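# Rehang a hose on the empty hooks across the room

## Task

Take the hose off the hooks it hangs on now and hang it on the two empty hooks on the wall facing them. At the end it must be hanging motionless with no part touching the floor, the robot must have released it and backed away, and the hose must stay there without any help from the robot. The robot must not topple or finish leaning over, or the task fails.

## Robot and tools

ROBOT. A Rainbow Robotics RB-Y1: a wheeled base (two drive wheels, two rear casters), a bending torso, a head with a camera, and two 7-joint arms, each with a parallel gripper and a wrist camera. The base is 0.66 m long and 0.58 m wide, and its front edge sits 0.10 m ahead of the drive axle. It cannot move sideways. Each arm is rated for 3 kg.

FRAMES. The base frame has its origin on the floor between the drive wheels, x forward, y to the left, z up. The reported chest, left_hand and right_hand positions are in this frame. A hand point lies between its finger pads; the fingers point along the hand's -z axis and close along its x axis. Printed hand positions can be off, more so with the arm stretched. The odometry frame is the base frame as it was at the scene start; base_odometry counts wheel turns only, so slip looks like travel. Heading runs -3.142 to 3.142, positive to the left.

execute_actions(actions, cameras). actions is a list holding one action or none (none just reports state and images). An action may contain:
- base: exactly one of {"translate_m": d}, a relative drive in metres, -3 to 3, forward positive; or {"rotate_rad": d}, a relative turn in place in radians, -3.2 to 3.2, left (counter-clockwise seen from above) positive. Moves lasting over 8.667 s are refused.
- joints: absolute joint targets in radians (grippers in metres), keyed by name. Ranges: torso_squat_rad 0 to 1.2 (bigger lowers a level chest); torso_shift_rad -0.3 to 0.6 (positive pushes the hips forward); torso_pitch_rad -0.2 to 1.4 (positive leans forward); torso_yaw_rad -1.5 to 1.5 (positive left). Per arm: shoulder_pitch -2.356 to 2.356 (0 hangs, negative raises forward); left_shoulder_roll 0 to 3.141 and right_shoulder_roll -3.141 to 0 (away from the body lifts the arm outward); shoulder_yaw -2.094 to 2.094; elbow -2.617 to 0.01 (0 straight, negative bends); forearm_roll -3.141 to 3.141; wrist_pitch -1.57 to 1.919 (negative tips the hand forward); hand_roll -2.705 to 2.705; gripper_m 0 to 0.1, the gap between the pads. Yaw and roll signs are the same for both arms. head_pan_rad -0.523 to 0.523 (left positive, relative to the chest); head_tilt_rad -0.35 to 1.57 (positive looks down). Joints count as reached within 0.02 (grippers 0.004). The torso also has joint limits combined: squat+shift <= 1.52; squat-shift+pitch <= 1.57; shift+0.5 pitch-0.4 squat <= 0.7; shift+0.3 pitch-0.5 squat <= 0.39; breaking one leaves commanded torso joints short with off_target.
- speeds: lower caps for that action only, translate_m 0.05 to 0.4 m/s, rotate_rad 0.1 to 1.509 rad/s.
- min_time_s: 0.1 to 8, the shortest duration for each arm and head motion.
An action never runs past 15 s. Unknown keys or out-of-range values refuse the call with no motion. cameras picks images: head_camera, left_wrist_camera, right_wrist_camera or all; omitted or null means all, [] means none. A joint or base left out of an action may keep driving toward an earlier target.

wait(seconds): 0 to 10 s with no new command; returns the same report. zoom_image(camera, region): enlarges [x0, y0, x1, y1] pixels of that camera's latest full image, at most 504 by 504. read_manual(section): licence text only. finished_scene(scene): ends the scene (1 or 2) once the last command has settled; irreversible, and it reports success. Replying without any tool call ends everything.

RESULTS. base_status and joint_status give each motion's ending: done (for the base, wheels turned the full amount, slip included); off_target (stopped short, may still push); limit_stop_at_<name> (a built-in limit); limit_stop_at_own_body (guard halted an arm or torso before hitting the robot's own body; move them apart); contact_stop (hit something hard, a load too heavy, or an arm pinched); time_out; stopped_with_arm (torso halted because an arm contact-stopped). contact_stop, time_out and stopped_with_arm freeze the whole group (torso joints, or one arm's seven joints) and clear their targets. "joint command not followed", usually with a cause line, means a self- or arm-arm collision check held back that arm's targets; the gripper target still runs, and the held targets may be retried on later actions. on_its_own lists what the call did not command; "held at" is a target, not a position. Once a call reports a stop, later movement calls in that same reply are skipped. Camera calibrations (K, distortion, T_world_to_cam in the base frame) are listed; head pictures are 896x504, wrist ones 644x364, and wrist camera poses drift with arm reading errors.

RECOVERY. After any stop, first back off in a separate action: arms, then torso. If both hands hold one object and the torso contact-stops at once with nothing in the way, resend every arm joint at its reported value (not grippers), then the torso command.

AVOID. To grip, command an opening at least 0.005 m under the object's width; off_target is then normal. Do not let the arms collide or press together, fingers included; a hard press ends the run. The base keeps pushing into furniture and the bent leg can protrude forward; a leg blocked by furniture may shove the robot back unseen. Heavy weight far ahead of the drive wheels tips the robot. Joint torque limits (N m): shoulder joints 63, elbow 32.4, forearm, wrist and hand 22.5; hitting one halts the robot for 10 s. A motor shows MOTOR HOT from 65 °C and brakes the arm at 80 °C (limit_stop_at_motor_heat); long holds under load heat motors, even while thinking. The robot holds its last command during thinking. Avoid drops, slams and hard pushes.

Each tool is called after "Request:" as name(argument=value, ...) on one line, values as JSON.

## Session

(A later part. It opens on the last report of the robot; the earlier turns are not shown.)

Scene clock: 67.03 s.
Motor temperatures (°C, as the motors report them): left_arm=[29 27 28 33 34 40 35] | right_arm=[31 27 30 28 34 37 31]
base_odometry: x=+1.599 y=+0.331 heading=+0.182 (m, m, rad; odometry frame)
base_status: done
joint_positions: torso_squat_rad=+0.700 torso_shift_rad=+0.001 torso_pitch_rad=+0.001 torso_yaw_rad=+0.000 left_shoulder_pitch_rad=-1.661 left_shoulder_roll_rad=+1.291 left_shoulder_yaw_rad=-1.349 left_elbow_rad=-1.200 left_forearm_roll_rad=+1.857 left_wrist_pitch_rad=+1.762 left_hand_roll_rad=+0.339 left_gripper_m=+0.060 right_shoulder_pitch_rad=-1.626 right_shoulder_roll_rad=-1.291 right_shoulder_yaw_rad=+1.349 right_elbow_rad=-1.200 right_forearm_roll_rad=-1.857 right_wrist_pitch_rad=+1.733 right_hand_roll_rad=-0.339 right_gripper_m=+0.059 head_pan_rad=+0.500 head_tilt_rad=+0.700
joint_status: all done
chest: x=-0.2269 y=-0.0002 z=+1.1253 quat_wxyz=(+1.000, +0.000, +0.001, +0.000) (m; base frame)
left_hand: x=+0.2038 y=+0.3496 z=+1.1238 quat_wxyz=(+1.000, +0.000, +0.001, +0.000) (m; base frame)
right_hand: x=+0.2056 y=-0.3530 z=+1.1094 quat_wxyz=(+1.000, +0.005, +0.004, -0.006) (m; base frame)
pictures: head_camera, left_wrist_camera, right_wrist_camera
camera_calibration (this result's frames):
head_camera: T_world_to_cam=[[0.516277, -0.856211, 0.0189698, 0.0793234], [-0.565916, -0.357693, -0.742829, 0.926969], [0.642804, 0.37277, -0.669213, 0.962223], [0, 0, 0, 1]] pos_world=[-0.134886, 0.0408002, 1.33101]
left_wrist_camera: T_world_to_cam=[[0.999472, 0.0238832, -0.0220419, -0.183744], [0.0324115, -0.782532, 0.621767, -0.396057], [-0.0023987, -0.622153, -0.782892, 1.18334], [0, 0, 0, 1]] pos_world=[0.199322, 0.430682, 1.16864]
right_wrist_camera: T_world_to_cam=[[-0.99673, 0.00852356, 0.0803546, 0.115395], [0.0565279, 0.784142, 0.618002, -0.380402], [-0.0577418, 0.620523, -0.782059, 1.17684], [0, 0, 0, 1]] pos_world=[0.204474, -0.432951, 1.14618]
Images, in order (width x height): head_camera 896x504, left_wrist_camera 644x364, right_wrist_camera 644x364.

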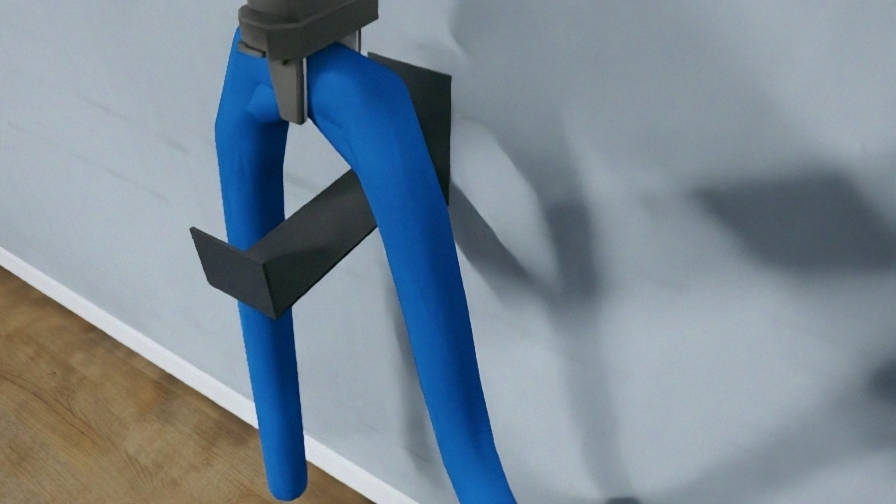

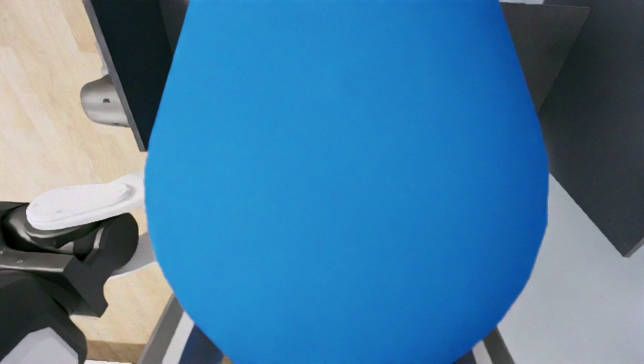

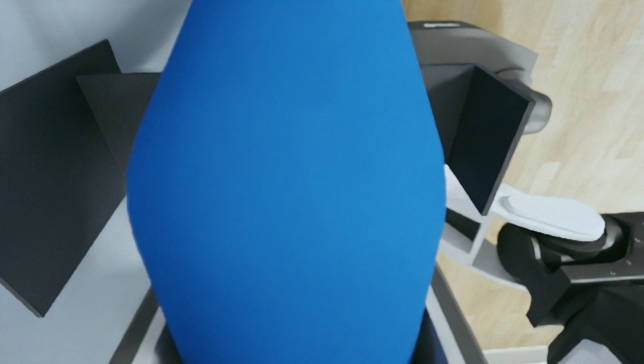

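Request:
execute_actions(actions=[{"joints": {"torso_squat_rad": 0.934, "head_tilt_rad": 0.6}}])

Scene clock: 69.20 s.
Motor temperatures (°C, as the motors report them): left_arm=[29 27 28 33 34 40 35] | right_arm=[31 27 30 28 34 37 31]
base_odometry: x=+1.599 y=+0.331 heading=+0.182 (m, m, rad; odometry frame)
base_status: not commanded
joint_positions: torso_squat_rad=+0.934 torso_shift_rad=+0.001 torso_pitch_rad=+0.001 torso_yaw_rad=+0.000 left_shoulder_pitch_rad=-1.662 left_shoulder_roll_rad=+1.291 left_shoulder_yaw_rad=-1.349 left_elbow_rad=-1.200 left_forearm_roll_rad=+1.857 left_wrist_pitch_rad=+1.762 left_hand_roll_rad=+0.339 left_gripper_m=+0.060 right_shoulder_pitch_rad=-1.628 right_shoulder_roll_rad=-1.291 right_shoulder_yaw_rad=+1.348 right_elbow_rad=-1.200 right_forearm_roll_rad=-1.857 right_wrist_pitch_rad=+1.733 right_hand_roll_rad=-0.339 right_gripper_m=+0.059 head_pan_rad=+0.500 head_tilt_rad=+0.600
joint_status: all done
chest: x=-0.2274 y=-0.0001 z=+1.0061 quat_wxyz=(+1.000, +0.000, +0.000, +0.000) (m; base frame)
left_hand: x=+0.2033 y=+0.3498 z=+1.0053 quat_wxyz=(+1.000, +0.000, +0.000, +0.000) (m; base frame)
right_hand: x=+0.2054 y=-0.3525 z=+0.9914 quat_wxyz=(+1.000, +0.005, +0.003, -0.006) (m; base frame)
pictures: head_camera, left_wrist_camera, right_wrist_camera
camera_calibration (this result's frames):
head_camera: T_world_to_cam=[[0.514372, -0.857243, 0.0235686, 0.0760405], [-0.497305, -0.320563, -0.80618, 0.928572], [0.698648, 0.402956, -0.5912, 0.800287], [0, 0, 0, 1]] pos_world=[-0.136448, 0.0403709, 1.21993]
left_wrist_camera: T_world_to_cam=[[0.999497, 0.0241813, -0.0205419, -0.187459], [0.0317115, -0.782617, 0.621696, -0.321944], [-0.00104301, -0.622034, -0.782989, 1.09043], [0, 0, 0, 1]] pos_world=[0.198711, 0.430861, 1.0501]
right_wrist_camera: T_world_to_cam=[[-0.996961, 0.00760343, 0.0775324, 0.12717], [0.0541052, 0.783627, 0.618871, -0.308426], [-0.0560509, 0.621185, -0.781657, 1.08371], [0, 0, 0, 1]] pos_world=[0.204214, -0.432463, 1.02811]
Images, in order (width x height): head_camera 896x504, left_wrist_camera 644x364, right_wrist_camera 644x364.

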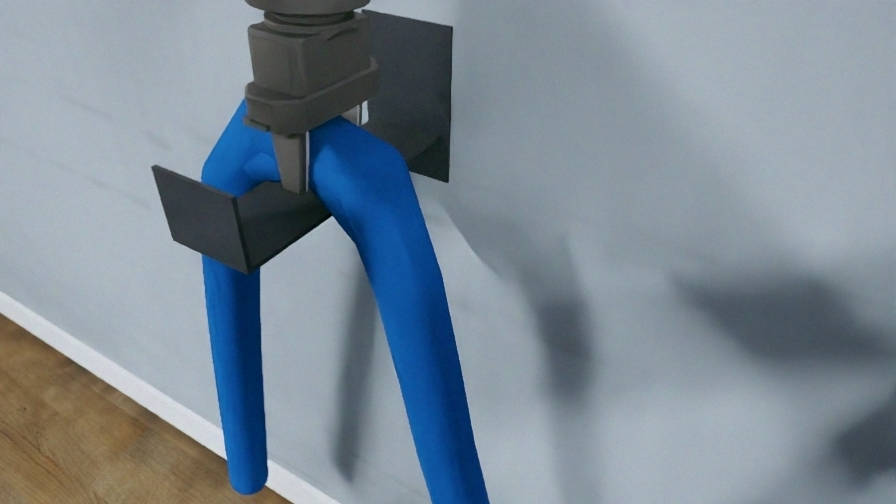

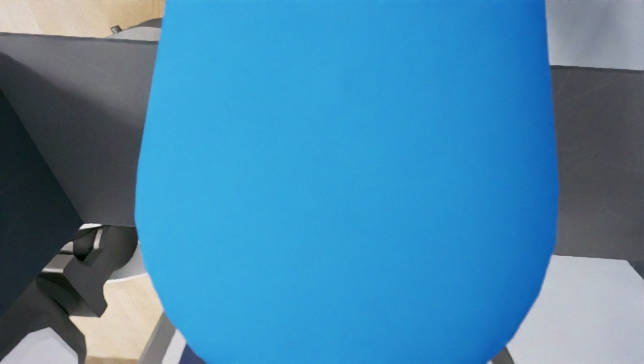

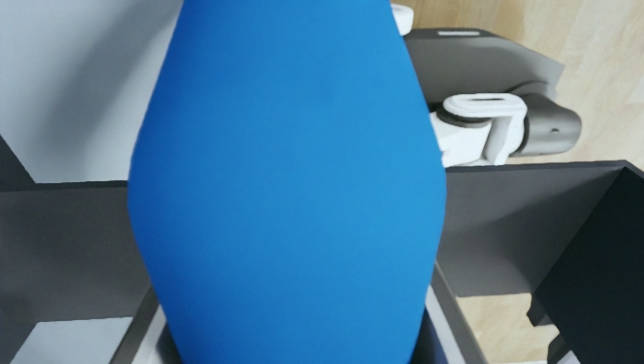

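Request:
execute_actions(actions=[{"joints": {"left_gripper_m": 0.09, "right_gripper_m": 0.09}}], cameras=[])

Request:
execute_actions(actions=[{"joints": {"torso_squat_rad": 0.74, "head_tilt_rad": 0.7, "head_pan_rad": 0.0}}], cameras=["left_wrist_camera", "right_wrist_camera"])

Scene clock: 71.17 s.
Motor temperatures (°C, as the motors report them): left_arm=[29 27 28 33 34 40 35] | right_arm=[31 27 30 28 34 37 31]
base_odometry: x=+1.599 y=+0.331 heading=+0.182 (m, m, rad; odometry frame)
base_status: not commanded
joint_positions: torso_squat_rad=+0.934 torso_shift_rad=+0.001 torso_pitch_rad=+0.001 torso_yaw_rad=+0.000 left_shoulder_pitch_rad=-1.662 left_shoulder_roll_rad=+1.291 left_shoulder_yaw_rad=-1.349 left_elbow_rad=-1.200 left_forearm_roll_rad=+1.857 left_wrist_pitch_rad=+1.762 left_hand_roll_rad=+0.339 left_gripper_m=+0.090 right_shoulder_pitch_rad=-1.627 right_shoulder_roll_rad=-1.291 right_shoulder_yaw_rad=+1.349 right_elbow_rad=-1.200 right_forearm_roll_rad=-1.857 right_wrist_pitch_rad=+1.733 right_hand_roll_rad=-0.339 right_gripper_m=+0.090 head_pan_rad=+0.500 head_tilt_rad=+0.600
joint_status: all done
chest: x=-0.2273 y=-0.0001 z=+1.0062 quat_wxyz=(+1.000, +0.000, +0.000, +0.000) (m; base frame)
left_hand: x=+0.2034 y=+0.3498 z=+1.0052 quat_wxyz=(+1.000, +0.000, +0.000, +0.000) (m; base frame)
right_hand: x=+0.2054 y=-0.3527 z=+0.9910 quat_wxyz=(+1.000, +0.005, +0.003, -0.006) (m; base frame)
pictures: none
No camera images: the call's "cameras" was empty. Leave "cameras" out to get every camera's image.

Scene clock: 72.60 s.
Motor temperatures (°C, as the motors report them): left_arm=[29 27 28 33 34 40 35] | right_arm=[31 27 30 28 34 37 31]
base_odometry: x=+1.599 y=+0.331 heading=+0.182 (m, m, rad; odometry frame)
base_status: not commanded
joint_positions: torso_squat_rad=+0.740 torso_shift_rad=+0.001 torso_pitch_rad=+0.001 torso_yaw_rad=+0.000 left_shoulder_pitch_rad=-1.662 left_shoulder_roll_rad=+1.291 left_shoulder_yaw_rad=-1.349 left_elbow_rad=-1.200 left_forearm_roll_rad=+1.857 left_wrist_pitch_rad=+1.762 left_hand_roll_rad=+0.339 left_gripper_m=+0.090 right_shoulder_pitch_rad=-1.627 right_shoulder_roll_rad=-1.291 right_shoulder_yaw_rad=+1.349 right_elbow_rad=-1.200 right_forearm_roll_rad=-1.857 right_wrist_pitch_rad=+1.733 right_hand_roll_rad=-0.339 right_gripper_m=+0.090 head_pan_rad=+0.000 head_tilt_rad=+0.700
joint_status: all done
chest: x=-0.2270 y=-0.0002 z=+1.1069 quat_wxyz=(+1.000, +0.000, +0.001, +0.000) (m; base frame)
left_hand: x=+0.2037 y=+0.3497 z=+1.1057 quat_wxyz=(+1.000, +0.000, +0.001, +0.000) (m; base frame)
right_hand: x=+0.2056 y=-0.3528 z=+1.0915 quat_wxyz=(+1.000, +0.005, +0.003, -0.006) (m; base frame)
pictures: left_wrist_camera, right_wrist_camera
camera_calibration (this result's frames):
left_wrist_camera: T_world_to_cam=[[0.999485, 0.0241438, -0.0211514, -0.185058], [0.0320614, -0.782545, 0.621768, -0.384643], [-0.00154012, -0.622126, -0.782916, 1.16911], [0, 0, 0, 1]] pos_world=[0.199095, 0.430799, 1.15056]
right_wrist_camera: T_world_to_cam=[[-0.996841, 0.00807423, 0.0790165, 0.118165], [0.0553654, 0.783941, 0.618361, -0.369718], [-0.0569515, 0.620783, -0.781911, 1.16244], [0, 0, 0, 1]] pos_world=[0.204464, -0.432739, 1.12821]
Images, in order (width x height): left_wrist_camera 644x364, right_wrist_camera 644x364.

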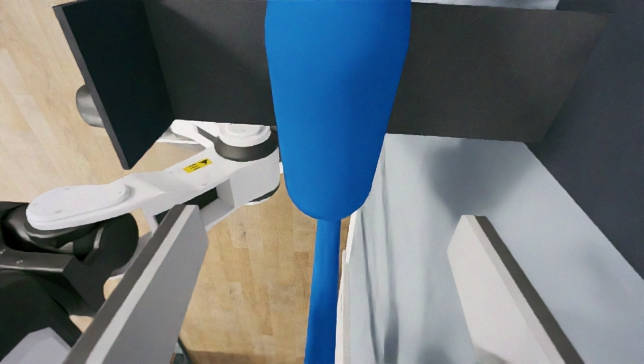

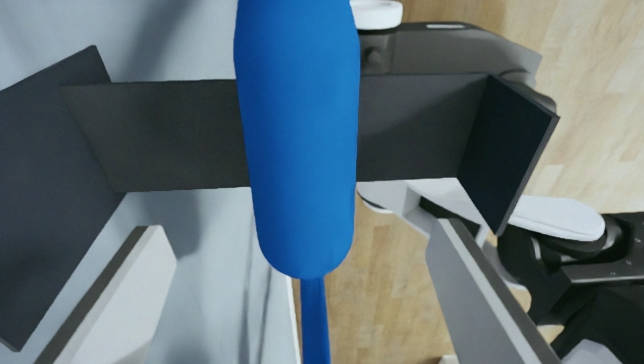

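Request:
execute_actions(actions=[{"base": {"translate_m": -0.4}, "joints": {"torso_squat_rad": 0.38}}], cameras=[])

Request:
execute_actions(actions=[{"base": {"translate_m": -0.35}, "joints": {"head_tilt_rad": 0.65, "left_shoulder_pitch_rad": 0.0, "left_shoulder_roll_rad": 0.05, "left_shoulder_yaw_rad": 0.0, "left_elbow_rad": -0.1, "left_forearm_roll_rad": 0.0, "left_wrist_pitch_rad": 0.0, "right_shoulder_pitch_rad": 0.0, "right_shoulder_roll_rad": -0.05, "right_shoulder_yaw_rad": 0.0, "right_elbow_rad": -0.1, "right_forearm_roll_rad": 0.0, "right_wrist_pitch_rad": 0.0}, "min_time_s": 2.0}], cameras=["head_camera"])

Scene clock: 76.97 s.
Motor temperatures (°C, as the motors report them): left_arm=[29 27 28 33 34 40 35] | right_arm=[31 27 30 28 34 37 31]
base_odometry: x=+1.206 y=+0.259 heading=+0.180 (m, m, rad; odometry frame)
base_status: done
joint_positions: torso_squat_rad=+0.380 torso_shift_rad=+0.001 torso_pitch_rad=+0.001 torso_yaw_rad=+0.000 left_shoulder_pitch_rad=-1.662 left_shoulder_roll_rad=+1.291 left_shoulder_yaw_rad=-1.349 left_elbow_rad=-1.200 left_forearm_roll_rad=+1.857 left_wrist_pitch_rad=+1.762 left_hand_roll_rad=+0.339 left_gripper_m=+0.090 right_shoulder_pitch_rad=-1.627 right_shoulder_roll_rad=-1.291 right_shoulder_yaw_rad=+1.349 right_elbow_rad=-1.200 right_forearm_roll_rad=-1.857 right_wrist_pitch_rad=+1.733 right_hand_roll_rad=-0.339 right_gripper_m=+0.090 head_pan_rad=+0.000 head_tilt_rad=+0.700
joint_status: all done
chest: x=-0.2270 y=-0.0002 z=+1.2400 quat_wxyz=(+1.000, +0.000, +0.001, +0.000) (m; base frame)
left_hand: x=+0.2038 y=+0.3496 z=+1.2389 quat_wxyz=(+1.000, +0.000, +0.001, +0.000) (m; base frame)
right_hand: x=+0.2057 y=-0.3529 z=+1.2246 quat_wxyz=(+1.000, +0.005, +0.003, -0.006) (m; base frame)
pictures: none
No camera images: the call's "cameras" was empty. Leave "cameras" out to get every camera's image.

Scene clock: 79.33 s.
Motor temperatures (°C, as the motors report them): left_arm=[29 27 28 33 34 40 35] | right_arm=[31 27 30 28 34 37 31]
base_odometry: x=+0.861 y=+0.196 heading=+0.180 (m, m, rad; odometry frame)
base_status: done
joint_positions: torso_squat_rad=+0.380 torso_shift_rad=+0.001 torso_pitch_rad=+0.001 torso_yaw_rad=+0.000 left_shoulder_pitch_rad=+0.000 left_shoulder_roll_rad=+0.050 left_shoulder_yaw_rad=+0.000 left_elbow_rad=-0.100 left_forearm_roll_rad=+0.000 left_wrist_pitch_rad=+0.000 left_hand_roll_rad=+0.339 left_gripper_m=+0.090 right_shoulder_pitch_rad=+0.000 right_shoulder_roll_rad=-0.050 right_shoulder_yaw_rad=+0.000 right_elbow_rad=-0.100 right_forearm_roll_rad=+0.000 right_wrist_pitch_rad=+0.000 right_hand_roll_rad=-0.339 right_gripper_m=+0.090 head_pan_rad=+0.000 head_tilt_rad=+0.650
joint_status: all done
chest: x=-0.2270 y=-0.0002 z=+1.2400 quat_wxyz=(+1.000, +0.000, +0.001, +0.000) (m; base frame)
left_hand: x=-0.1793 y=+0.2578 z=+0.5577 quat_wxyz=(+0.984, +0.016, -0.053, +0.167) (m; base frame)
right_hand: x=-0.1792 y=-0.2582 z=+0.5577 quat_wxyz=(+0.984, -0.016, -0.053, -0.167) (m; base frame)
pictures: head_camera
camera_calibration (this result's frames):
head_camera: T_world_to_cam=[[0.0416799, -0.998894, 0.0217542, -0.0240307], [-0.630051, -0.0431754, -0.775352, 1.04577], [0.775434, 0.0186104, -0.631154, 1.01141], [0, 0, 0, 1]] pos_world=[-0.12439, 0.00232463, 1.44972]
Images, in order (width x height): head_camera 896x504.

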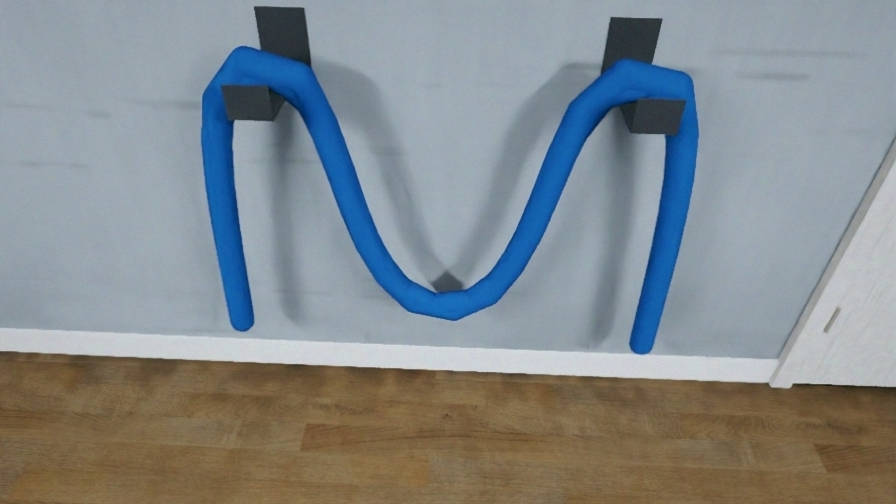

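The hose sits in both hooks, clear of the floor. Now letting any swing die out.

Request:
wait(seconds=10)

Scene clock: 89.67 s.
Motor temperatures (°C, as the motors report them): left_arm=[29 27 28 33 34 40 35] | right_arm=[30 27 30 28 34 37 31]
base_odometry: x=+0.861 y=+0.196 heading=+0.180 (m, m, rad; odometry frame)
base_status: done
joint_positions: torso_squat_rad=+0.380 torso_shift_rad=+0.001 torso_pitch_rad=+0.001 torso_yaw_rad=+0.000 left_shoulder_pitch_rad=+0.000 left_shoulder_roll_rad=+0.050 left_shoulder_yaw_rad=+0.000 left_elbow_rad=-0.100 left_forearm_roll_rad=+0.000 left_wrist_pitch_rad=+0.000 left_hand_roll_rad=+0.339 left_gripper_m=+0.090 right_shoulder_pitch_rad=+0.000 right_shoulder_roll_rad=-0.050 right_shoulder_yaw_rad=+0.000 right_elbow_rad=-0.100 right_forearm_roll_rad=+0.000 right_wrist_pitch_rad=+0.000 right_hand_roll_rad=-0.339 right_gripper_m=+0.090 head_pan_rad=+0.000 head_tilt_rad=+0.650
joint_status: all done
chest: x=-0.2270 y=-0.0002 z=+1.2400 quat_wxyz=(+1.000, +0.000, +0.001, +0.000) (m; base frame)
left_hand: x=-0.1793 y=+0.2578 z=+0.5577 quat_wxyz=(+0.984, +0.016, -0.053, +0.167) (m; base frame)
right_hand: x=-0.1792 y=-0.2582 z=+0.5577 quat_wxyz=(+0.984, -0.016, -0.053, -0.167) (m; base frame)
wait: 10.00 s; at rest from the start
pictures: head_camera, left_wrist_camera, right_wrist_camera
camera_calibration (this result's frames):
head_camera: T_world_to_cam=[[0.0416801, -0.998894, 0.021754, -0.0240307], [-0.630056, -0.0431755, -0.775349, 1.04577], [0.775431, 0.0186104, -0.631158, 1.01141], [0, 0, 0, 1]] pos_world=[-0.124383, 0.0023247, 1.44971]
left_wrist_camera: T_world_to_cam=[[0.932162, 0.350781, 0.0895955, 0.0303167], [0.227064, -0.759193, 0.609973, -0.0679985], [0.281988, -0.54825, -0.78734, 0.716558], [0, 0, 0, 1]] pos_world=[-0.21488, 0.330594, 0.602936]
right_wrist_camera: T_world_to_cam=[[-0.944187, 0.327339, -0.036885, -0.0675169], [0.240933, 0.762599, 0.600328, -0.05469], [0.224639, 0.557935, -0.798903, 0.708095], [0, 0, 0, 1]] pos_world=[-0.209638, -0.331263, 0.59604]
Images, in order (width x height): head_camera 896x504, left_wrist_camera 644x364, right_wrist_camera 644x364.

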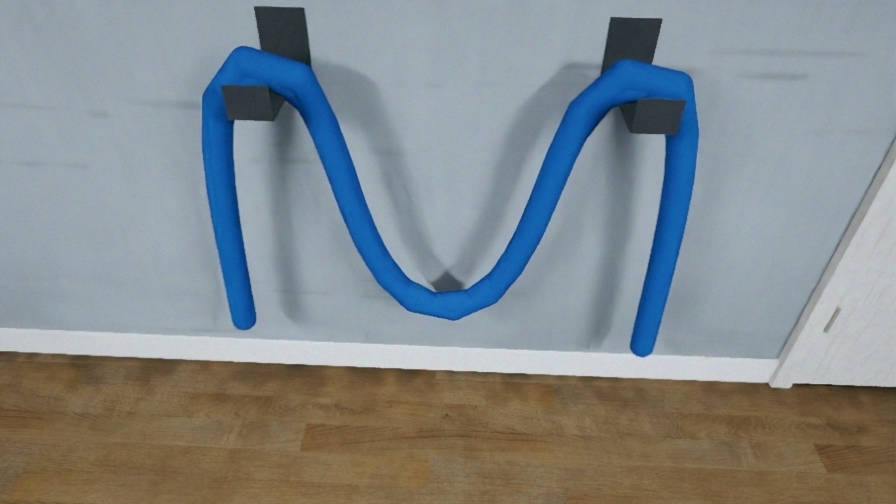

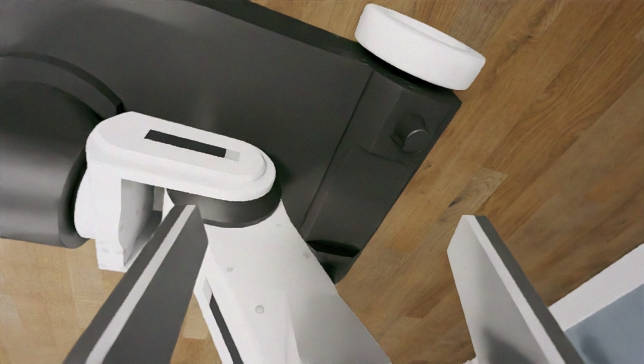

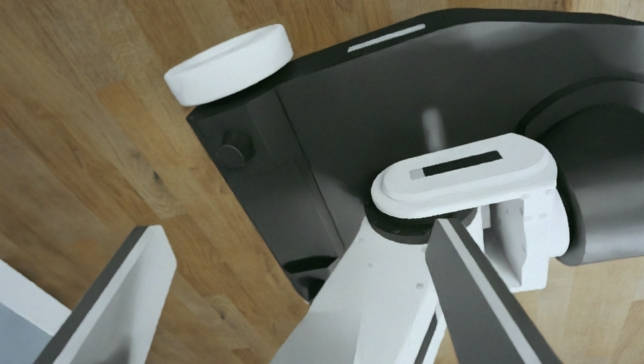

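Request:
wait(seconds=10)

Scene clock: 100.00 s.
Motor temperatures (°C, as the motors report them): left_arm=[29 27 28 33 34 40 35] | right_arm=[30 27 30 28 34 37 31]
base_odometry: x=+0.861 y=+0.196 heading=+0.180 (m, m, rad; odometry frame)
base_status: done
joint_positions: torso_squat_rad=+0.380 torso_shift_rad=+0.001 torso_pitch_rad=+0.001 torso_yaw_rad=+0.000 left_shoulder_pitch_rad=+0.000 left_shoulder_roll_rad=+0.050 left_shoulder_yaw_rad=+0.000 left_elbow_rad=-0.100 left_forearm_roll_rad=+0.000 left_wrist_pitch_rad=+0.000 left_hand_roll_rad=+0.339 left_gripper_m=+0.090 right_shoulder_pitch_rad=+0.000 right_shoulder_roll_rad=-0.050 right_shoulder_yaw_rad=+0.000 right_elbow_rad=-0.100 right_forearm_roll_rad=+0.000 right_wrist_pitch_rad=+0.000 right_hand_roll_rad=-0.339 right_gripper_m=+0.090 head_pan_rad=+0.000 head_tilt_rad=+0.650
joint_status: all done
chest: x=-0.2270 y=-0.0002 z=+1.2400 quat_wxyz=(+1.000, +0.000, +0.001, +0.000) (m; base frame)
left_hand: x=-0.1793 y=+0.2578 z=+0.5577 quat_wxyz=(+0.984, +0.016, -0.053, +0.167) (m; base frame)
right_hand: x=-0.1792 y=-0.2582 z=+0.5577 quat_wxyz=(+0.984, -0.016, -0.053, -0.167) (m; base frame)
wait: 10.00 s; at rest from the start
pictures: head_camera, left_wrist_camera, right_wrist_camera
camera_calibration (this result's frames):
head_camera: T_world_to_cam=[[0.0416802, -0.998894, 0.0217539, -0.0240306], [-0.630056, -0.0431755, -0.775349, 1.04577], [0.775431, 0.0186105, -0.631158, 1.01141], [0, 0, 0, 1]] pos_world=[-0.124383, 0.00232465, 1.44971]
left_wrist_camera: T_world_to_cam=[[0.932161, 0.350782, 0.0895954, 0.0303167], [0.227064, -0.759193, 0.609973, -0.0679982], [0.281988, -0.54825, -0.787341, 0.716558], [0, 0, 0, 1]] pos_world=[-0.214881, 0.330594, 0.602936]
right_wrist_camera: T_world_to_cam=[[-0.944187, 0.327339, -0.0368847, -0.0675171], [0.240933, 0.762599, 0.600328, -0.0546901], [0.224639, 0.557935, -0.798903, 0.708094], [0, 0, 0, 1]] pos_world=[-0.209638, -0.331263, 0.59604]
Images, in order (width x height): head_camera 896x504, left_wrist_camera 644x364, right_wrist_camera 644x364.

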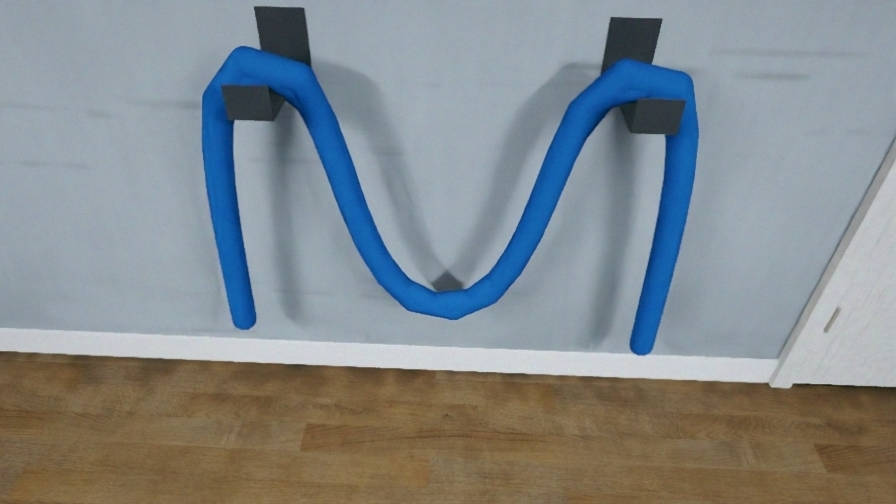

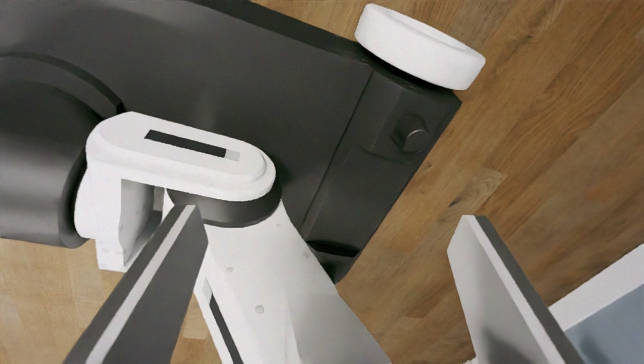

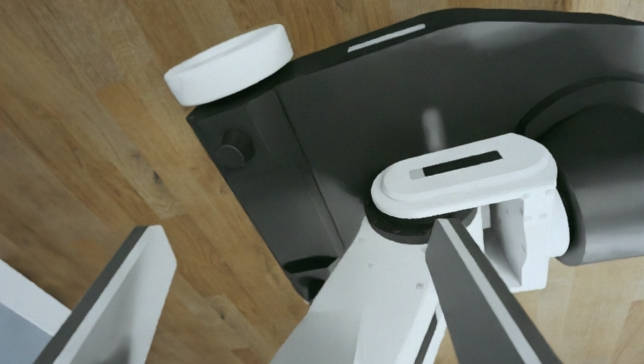

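Request:
wait(seconds=10)

Request:
zoom_image(camera="head_camera", region=[600, 315, 690, 385])

Scene clock: 110.33 s.
Motor temperatures (°C, as the motors report them): left_arm=[29 27 28 33 34 40 35] | right_arm=[30 27 30 28 34 37 31]
base_odometry: x=+0.861 y=+0.196 heading=+0.180 (m, m, rad; odometry frame)
base_status: done
joint_positions: torso_squat_rad=+0.380 torso_shift_rad=+0.001 torso_pitch_rad=+0.001 torso_yaw_rad=+0.000 left_shoulder_pitch_rad=+0.000 left_shoulder_roll_rad=+0.050 left_shoulder_yaw_rad=+0.000 left_elbow_rad=-0.100 left_forearm_roll_rad=+0.000 left_wrist_pitch_rad=+0.000 left_hand_roll_rad=+0.339 left_gripper_m=+0.090 right_shoulder_pitch_rad=+0.000 right_shoulder_roll_rad=-0.050 right_shoulder_yaw_rad=+0.000 right_elbow_rad=-0.100 right_forearm_roll_rad=+0.000 right_wrist_pitch_rad=+0.000 right_hand_roll_rad=-0.339 right_gripper_m=+0.090 head_pan_rad=+0.000 head_tilt_rad=+0.650
joint_status: all done
chest: x=-0.2270 y=-0.0002 z=+1.2400 quat_wxyz=(+1.000, +0.000, +0.001, +0.000) (m; base frame)
left_hand: x=-0.1793 y=+0.2578 z=+0.5577 quat_wxyz=(+0.984, +0.016, -0.053, +0.167) (m; base frame)
right_hand: x=-0.1792 y=-0.2582 z=+0.5577 quat_wxyz=(+0.984, -0.016, -0.053, -0.167) (m; base frame)
wait: 10.00 s; at rest from the start
pictures: head_camera, left_wrist_camera, right_wrist_camera
camera_calibration (this result's frames):
head_camera: T_world_to_cam=[[0.0416801, -0.998894, 0.0217539, -0.0240305], [-0.630056, -0.0431754, -0.775349, 1.04577], [0.775431, 0.0186105, -0.631158, 1.01141], [0, 0, 0, 1]] pos_world=[-0.124383, 0.00232462, 1.44971]
left_wrist_camera: T_world_to_cam=[[0.932161, 0.350781, 0.0895954, 0.0303167], [0.227064, -0.759193, 0.609973, -0.0679982], [0.281988, -0.54825, -0.787341, 0.716558], [0, 0, 0, 1]] pos_world=[-0.214881, 0.330594, 0.602936]
right_wrist_camera: T_world_to_cam=[[-0.944187, 0.327339, -0.0368847, -0.0675171], [0.240933, 0.762599, 0.600328, -0.0546901], [0.224639, 0.557935, -0.798903, 0.708094], [0, 0, 0, 1]] pos_world=[-0.209638, -0.331263, 0.59604]
Images, in order (width x height): head_camera 896x504, left_wrist_camera 644x364, right_wrist_camera 644x364.

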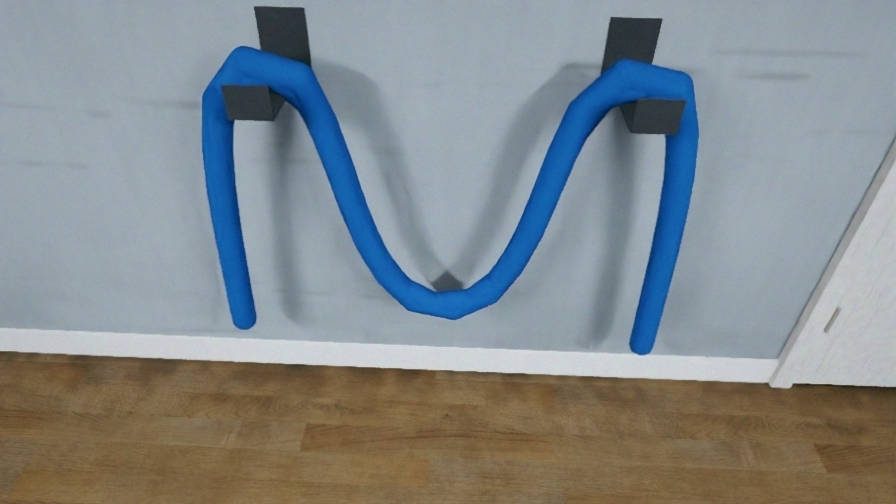

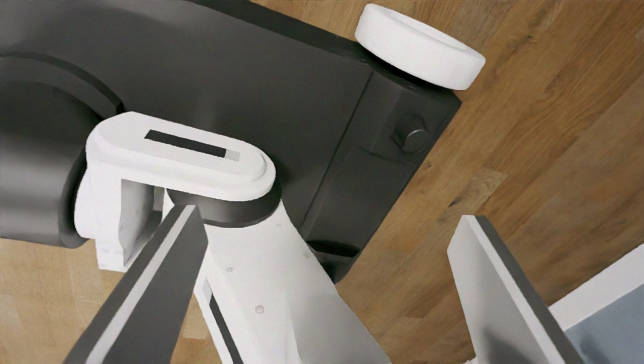

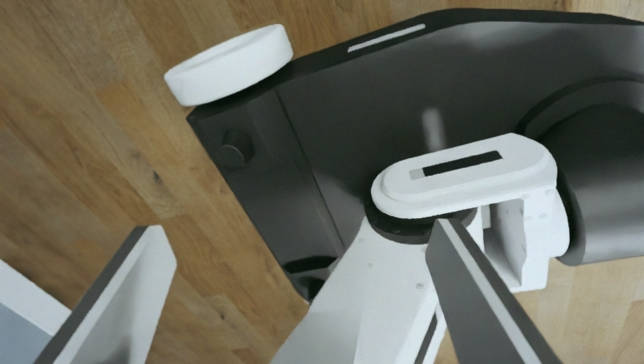

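Region (600, 315, 690, 385) of head_camera's 896x504 image, scaled by 5.600, with more detail than that image has.

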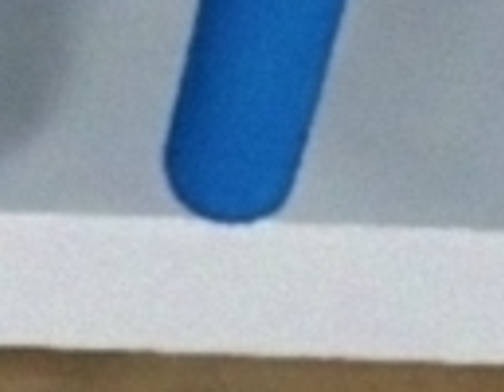

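Request:
execute_actions(actions=[])

Scene clock: 111.17 s.
Motor temperatures (°C, as the motors report them): left_arm=[29 27 28 33 34 40 35] | right_arm=[30 27 30 28 34 37 31]
base_odometry: x=+0.861 y=+0.196 heading=+0.180 (m, m, rad; odometry frame)
base_status: done
joint_positions: torso_squat_rad=+0.380 torso_shift_rad=+0.001 torso_pitch_rad=+0.001 torso_yaw_rad=+0.000 left_shoulder_pitch_rad=+0.000 left_shoulder_roll_rad=+0.050 left_shoulder_yaw_rad=+0.000 left_elbow_rad=-0.100 left_forearm_roll_rad=+0.000 left_wrist_pitch_rad=+0.000 left_hand_roll_rad=+0.339 left_gripper_m=+0.090 right_shoulder_pitch_rad=+0.000 right_shoulder_roll_rad=-0.050 right_shoulder_yaw_rad=+0.000 right_elbow_rad=-0.100 right_forearm_roll_rad=+0.000 right_wrist_pitch_rad=+0.000 right_hand_roll_rad=-0.339 right_gripper_m=+0.090 head_pan_rad=+0.000 head_tilt_rad=+0.650
joint_status: all done
chest: x=-0.2270 y=-0.0002 z=+1.2400 quat_wxyz=(+1.000, +0.000, +0.001, +0.000) (m; base frame)
left_hand: x=-0.1793 y=+0.2578 z=+0.5577 quat_wxyz=(+0.984, +0.016, -0.053, +0.167) (m; base frame)
right_hand: x=-0.1792 y=-0.2582 z=+0.5577 quat_wxyz=(+0.984, -0.016, -0.053, -0.167) (m; base frame)
pictures: head_camera, left_wrist_camera, right_wrist_camera
camera_calibration (this result's frames):
head_camera: T_world_to_cam=[[0.0416802, -0.998894, 0.0217539, -0.0240305], [-0.630056, -0.0431754, -0.775349, 1.04577], [0.775431, 0.0186105, -0.631159, 1.01141], [0, 0, 0, 1]] pos_world=[-0.124383, 0.00232462, 1.44971]
left_wrist_camera: T_world_to_cam=[[0.932161, 0.350781, 0.0895953, 0.0303168], [0.227064, -0.759193, 0.609973, -0.0679981], [0.281987, -0.54825, -0.787341, 0.716558], [0, 0, 0, 1]] pos_world=[-0.214881, 0.330594, 0.602936]
right_wrist_camera: T_world_to_cam=[[-0.944187, 0.327339, -0.0368846, -0.0675172], [0.240933, 0.762599, 0.600328, -0.0546901], [0.224639, 0.557935, -0.798903, 0.708094], [0, 0, 0, 1]] pos_world=[-0.209638, -0.331263, 0.59604]
Images, in order (width x height): head_camera 896x504, left_wrist_camera 644x364, right_wrist_camera 644x364.

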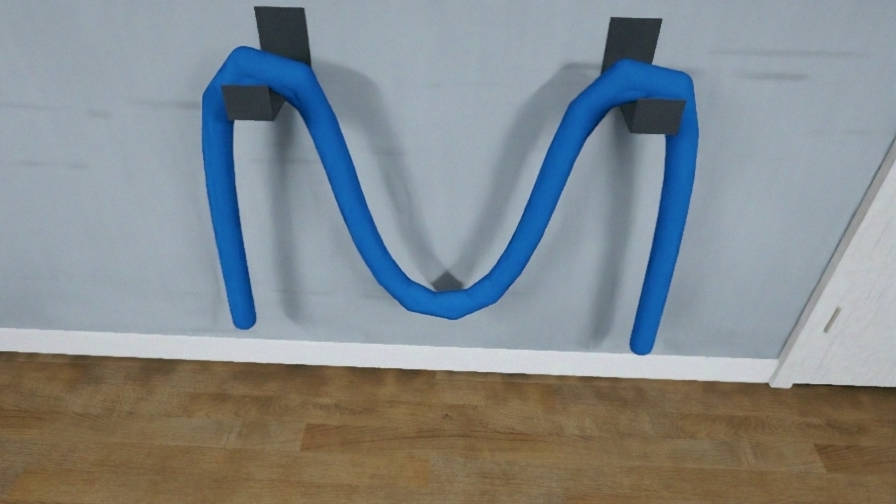

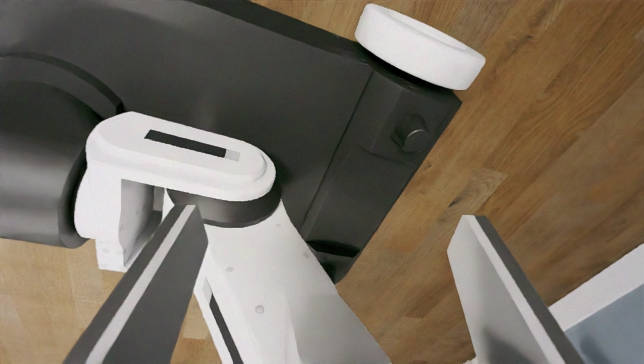

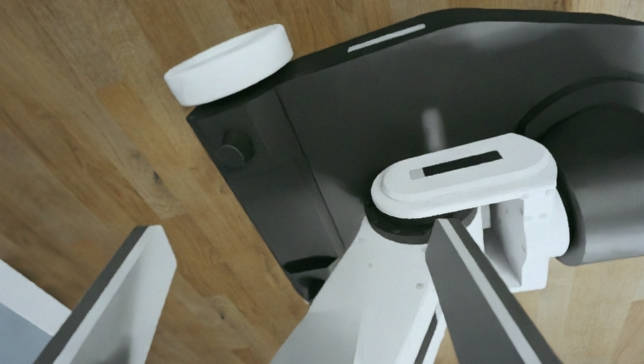

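Request:
wait(seconds=10)

Scene clock: 121.33 s.
Motor temperatures (°C, as the motors report them): left_arm=[29 27 28 33 34 40 35] | right_arm=[30 27 30 28 34 37 31]
base_odometry: x=+0.861 y=+0.196 heading=+0.180 (m, m, rad; odometry frame)
base_status: done
joint_positions: torso_squat_rad=+0.380 torso_shift_rad=+0.001 torso_pitch_rad=+0.001 torso_yaw_rad=+0.000 left_shoulder_pitch_rad=+0.000 left_shoulder_roll_rad=+0.050 left_shoulder_yaw_rad=+0.000 left_elbow_rad=-0.100 left_forearm_roll_rad=+0.000 left_wrist_pitch_rad=+0.000 left_hand_roll_rad=+0.339 left_gripper_m=+0.090 right_shoulder_pitch_rad=+0.000 right_shoulder_roll_rad=-0.050 right_shoulder_yaw_rad=+0.000 right_elbow_rad=-0.100 right_forearm_roll_rad=+0.000 right_wrist_pitch_rad=+0.000 right_hand_roll_rad=-0.339 right_gripper_m=+0.090 head_pan_rad=+0.000 head_tilt_rad=+0.650
joint_status: all done
chest: x=-0.2270 y=-0.0002 z=+1.2400 quat_wxyz=(+1.000, +0.000, +0.001, +0.000) (m; base frame)
left_hand: x=-0.1793 y=+0.2578 z=+0.5577 quat_wxyz=(+0.984, +0.016, -0.053, +0.167) (m; base frame)
right_hand: x=-0.1792 y=-0.2582 z=+0.5577 quat_wxyz=(+0.984, -0.016, -0.053, -0.167) (m; base frame)
wait: 10.00 s; at rest by 0.10 s
pictures: head_camera, left_wrist_camera, right_wrist_camera
camera_calibration (this result's frames):
head_camera: T_world_to_cam=[[0.0416801, -0.998894, 0.0217541, -0.0240307], [-0.630056, -0.0431756, -0.775349, 1.04577], [0.775431, 0.0186104, -0.631158, 1.01141], [0, 0, 0, 1]] pos_world=[-0.124383, 0.00232473, 1.44971]
left_wrist_camera: T_world_to_cam=[[0.932162, 0.350781, 0.0895953, 0.0303169], [0.227064, -0.759193, 0.609973, -0.0679983], [0.281987, -0.54825, -0.787341, 0.716558], [0, 0, 0, 1]] pos_world=[-0.214881, 0.330594, 0.602936]
right_wrist_camera: T_world_to_cam=[[-0.944187, 0.327339, -0.0368849, -0.0675169], [0.240933, 0.762599, 0.600328, -0.0546899], [0.224639, 0.557935, -0.798903, 0.708095], [0, 0, 0, 1]] pos_world=[-0.209638, -0.331263, 0.59604]
Images, in order (width x height): head_camera 896x504, left_wrist_camera 644x364, right_wrist_camera 644x364.

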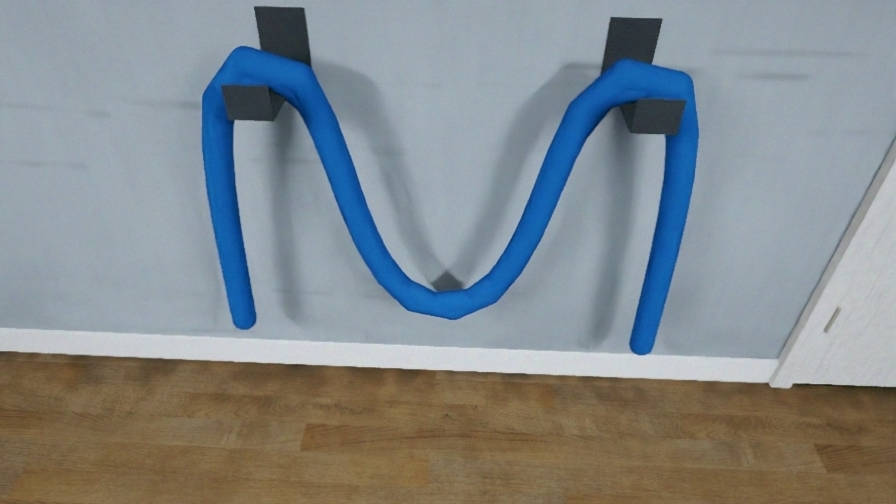

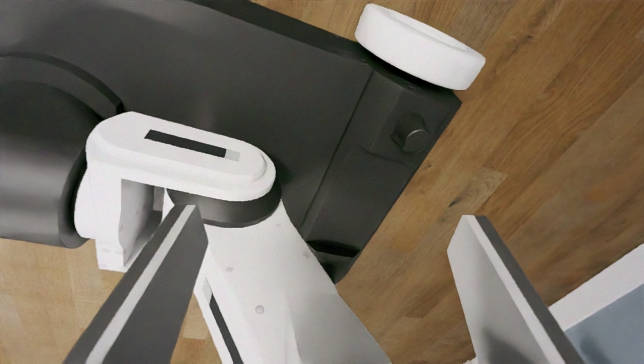

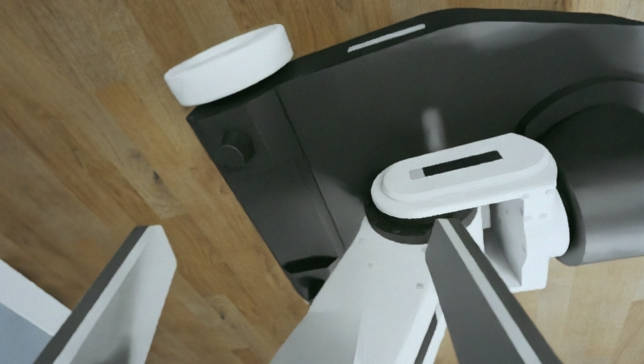

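The hose is hanging still in both hooks and clear of the floor. The robot is upright and has backed away.

Request:
finished_scene(scene=2)

The scene is finished: the task was done.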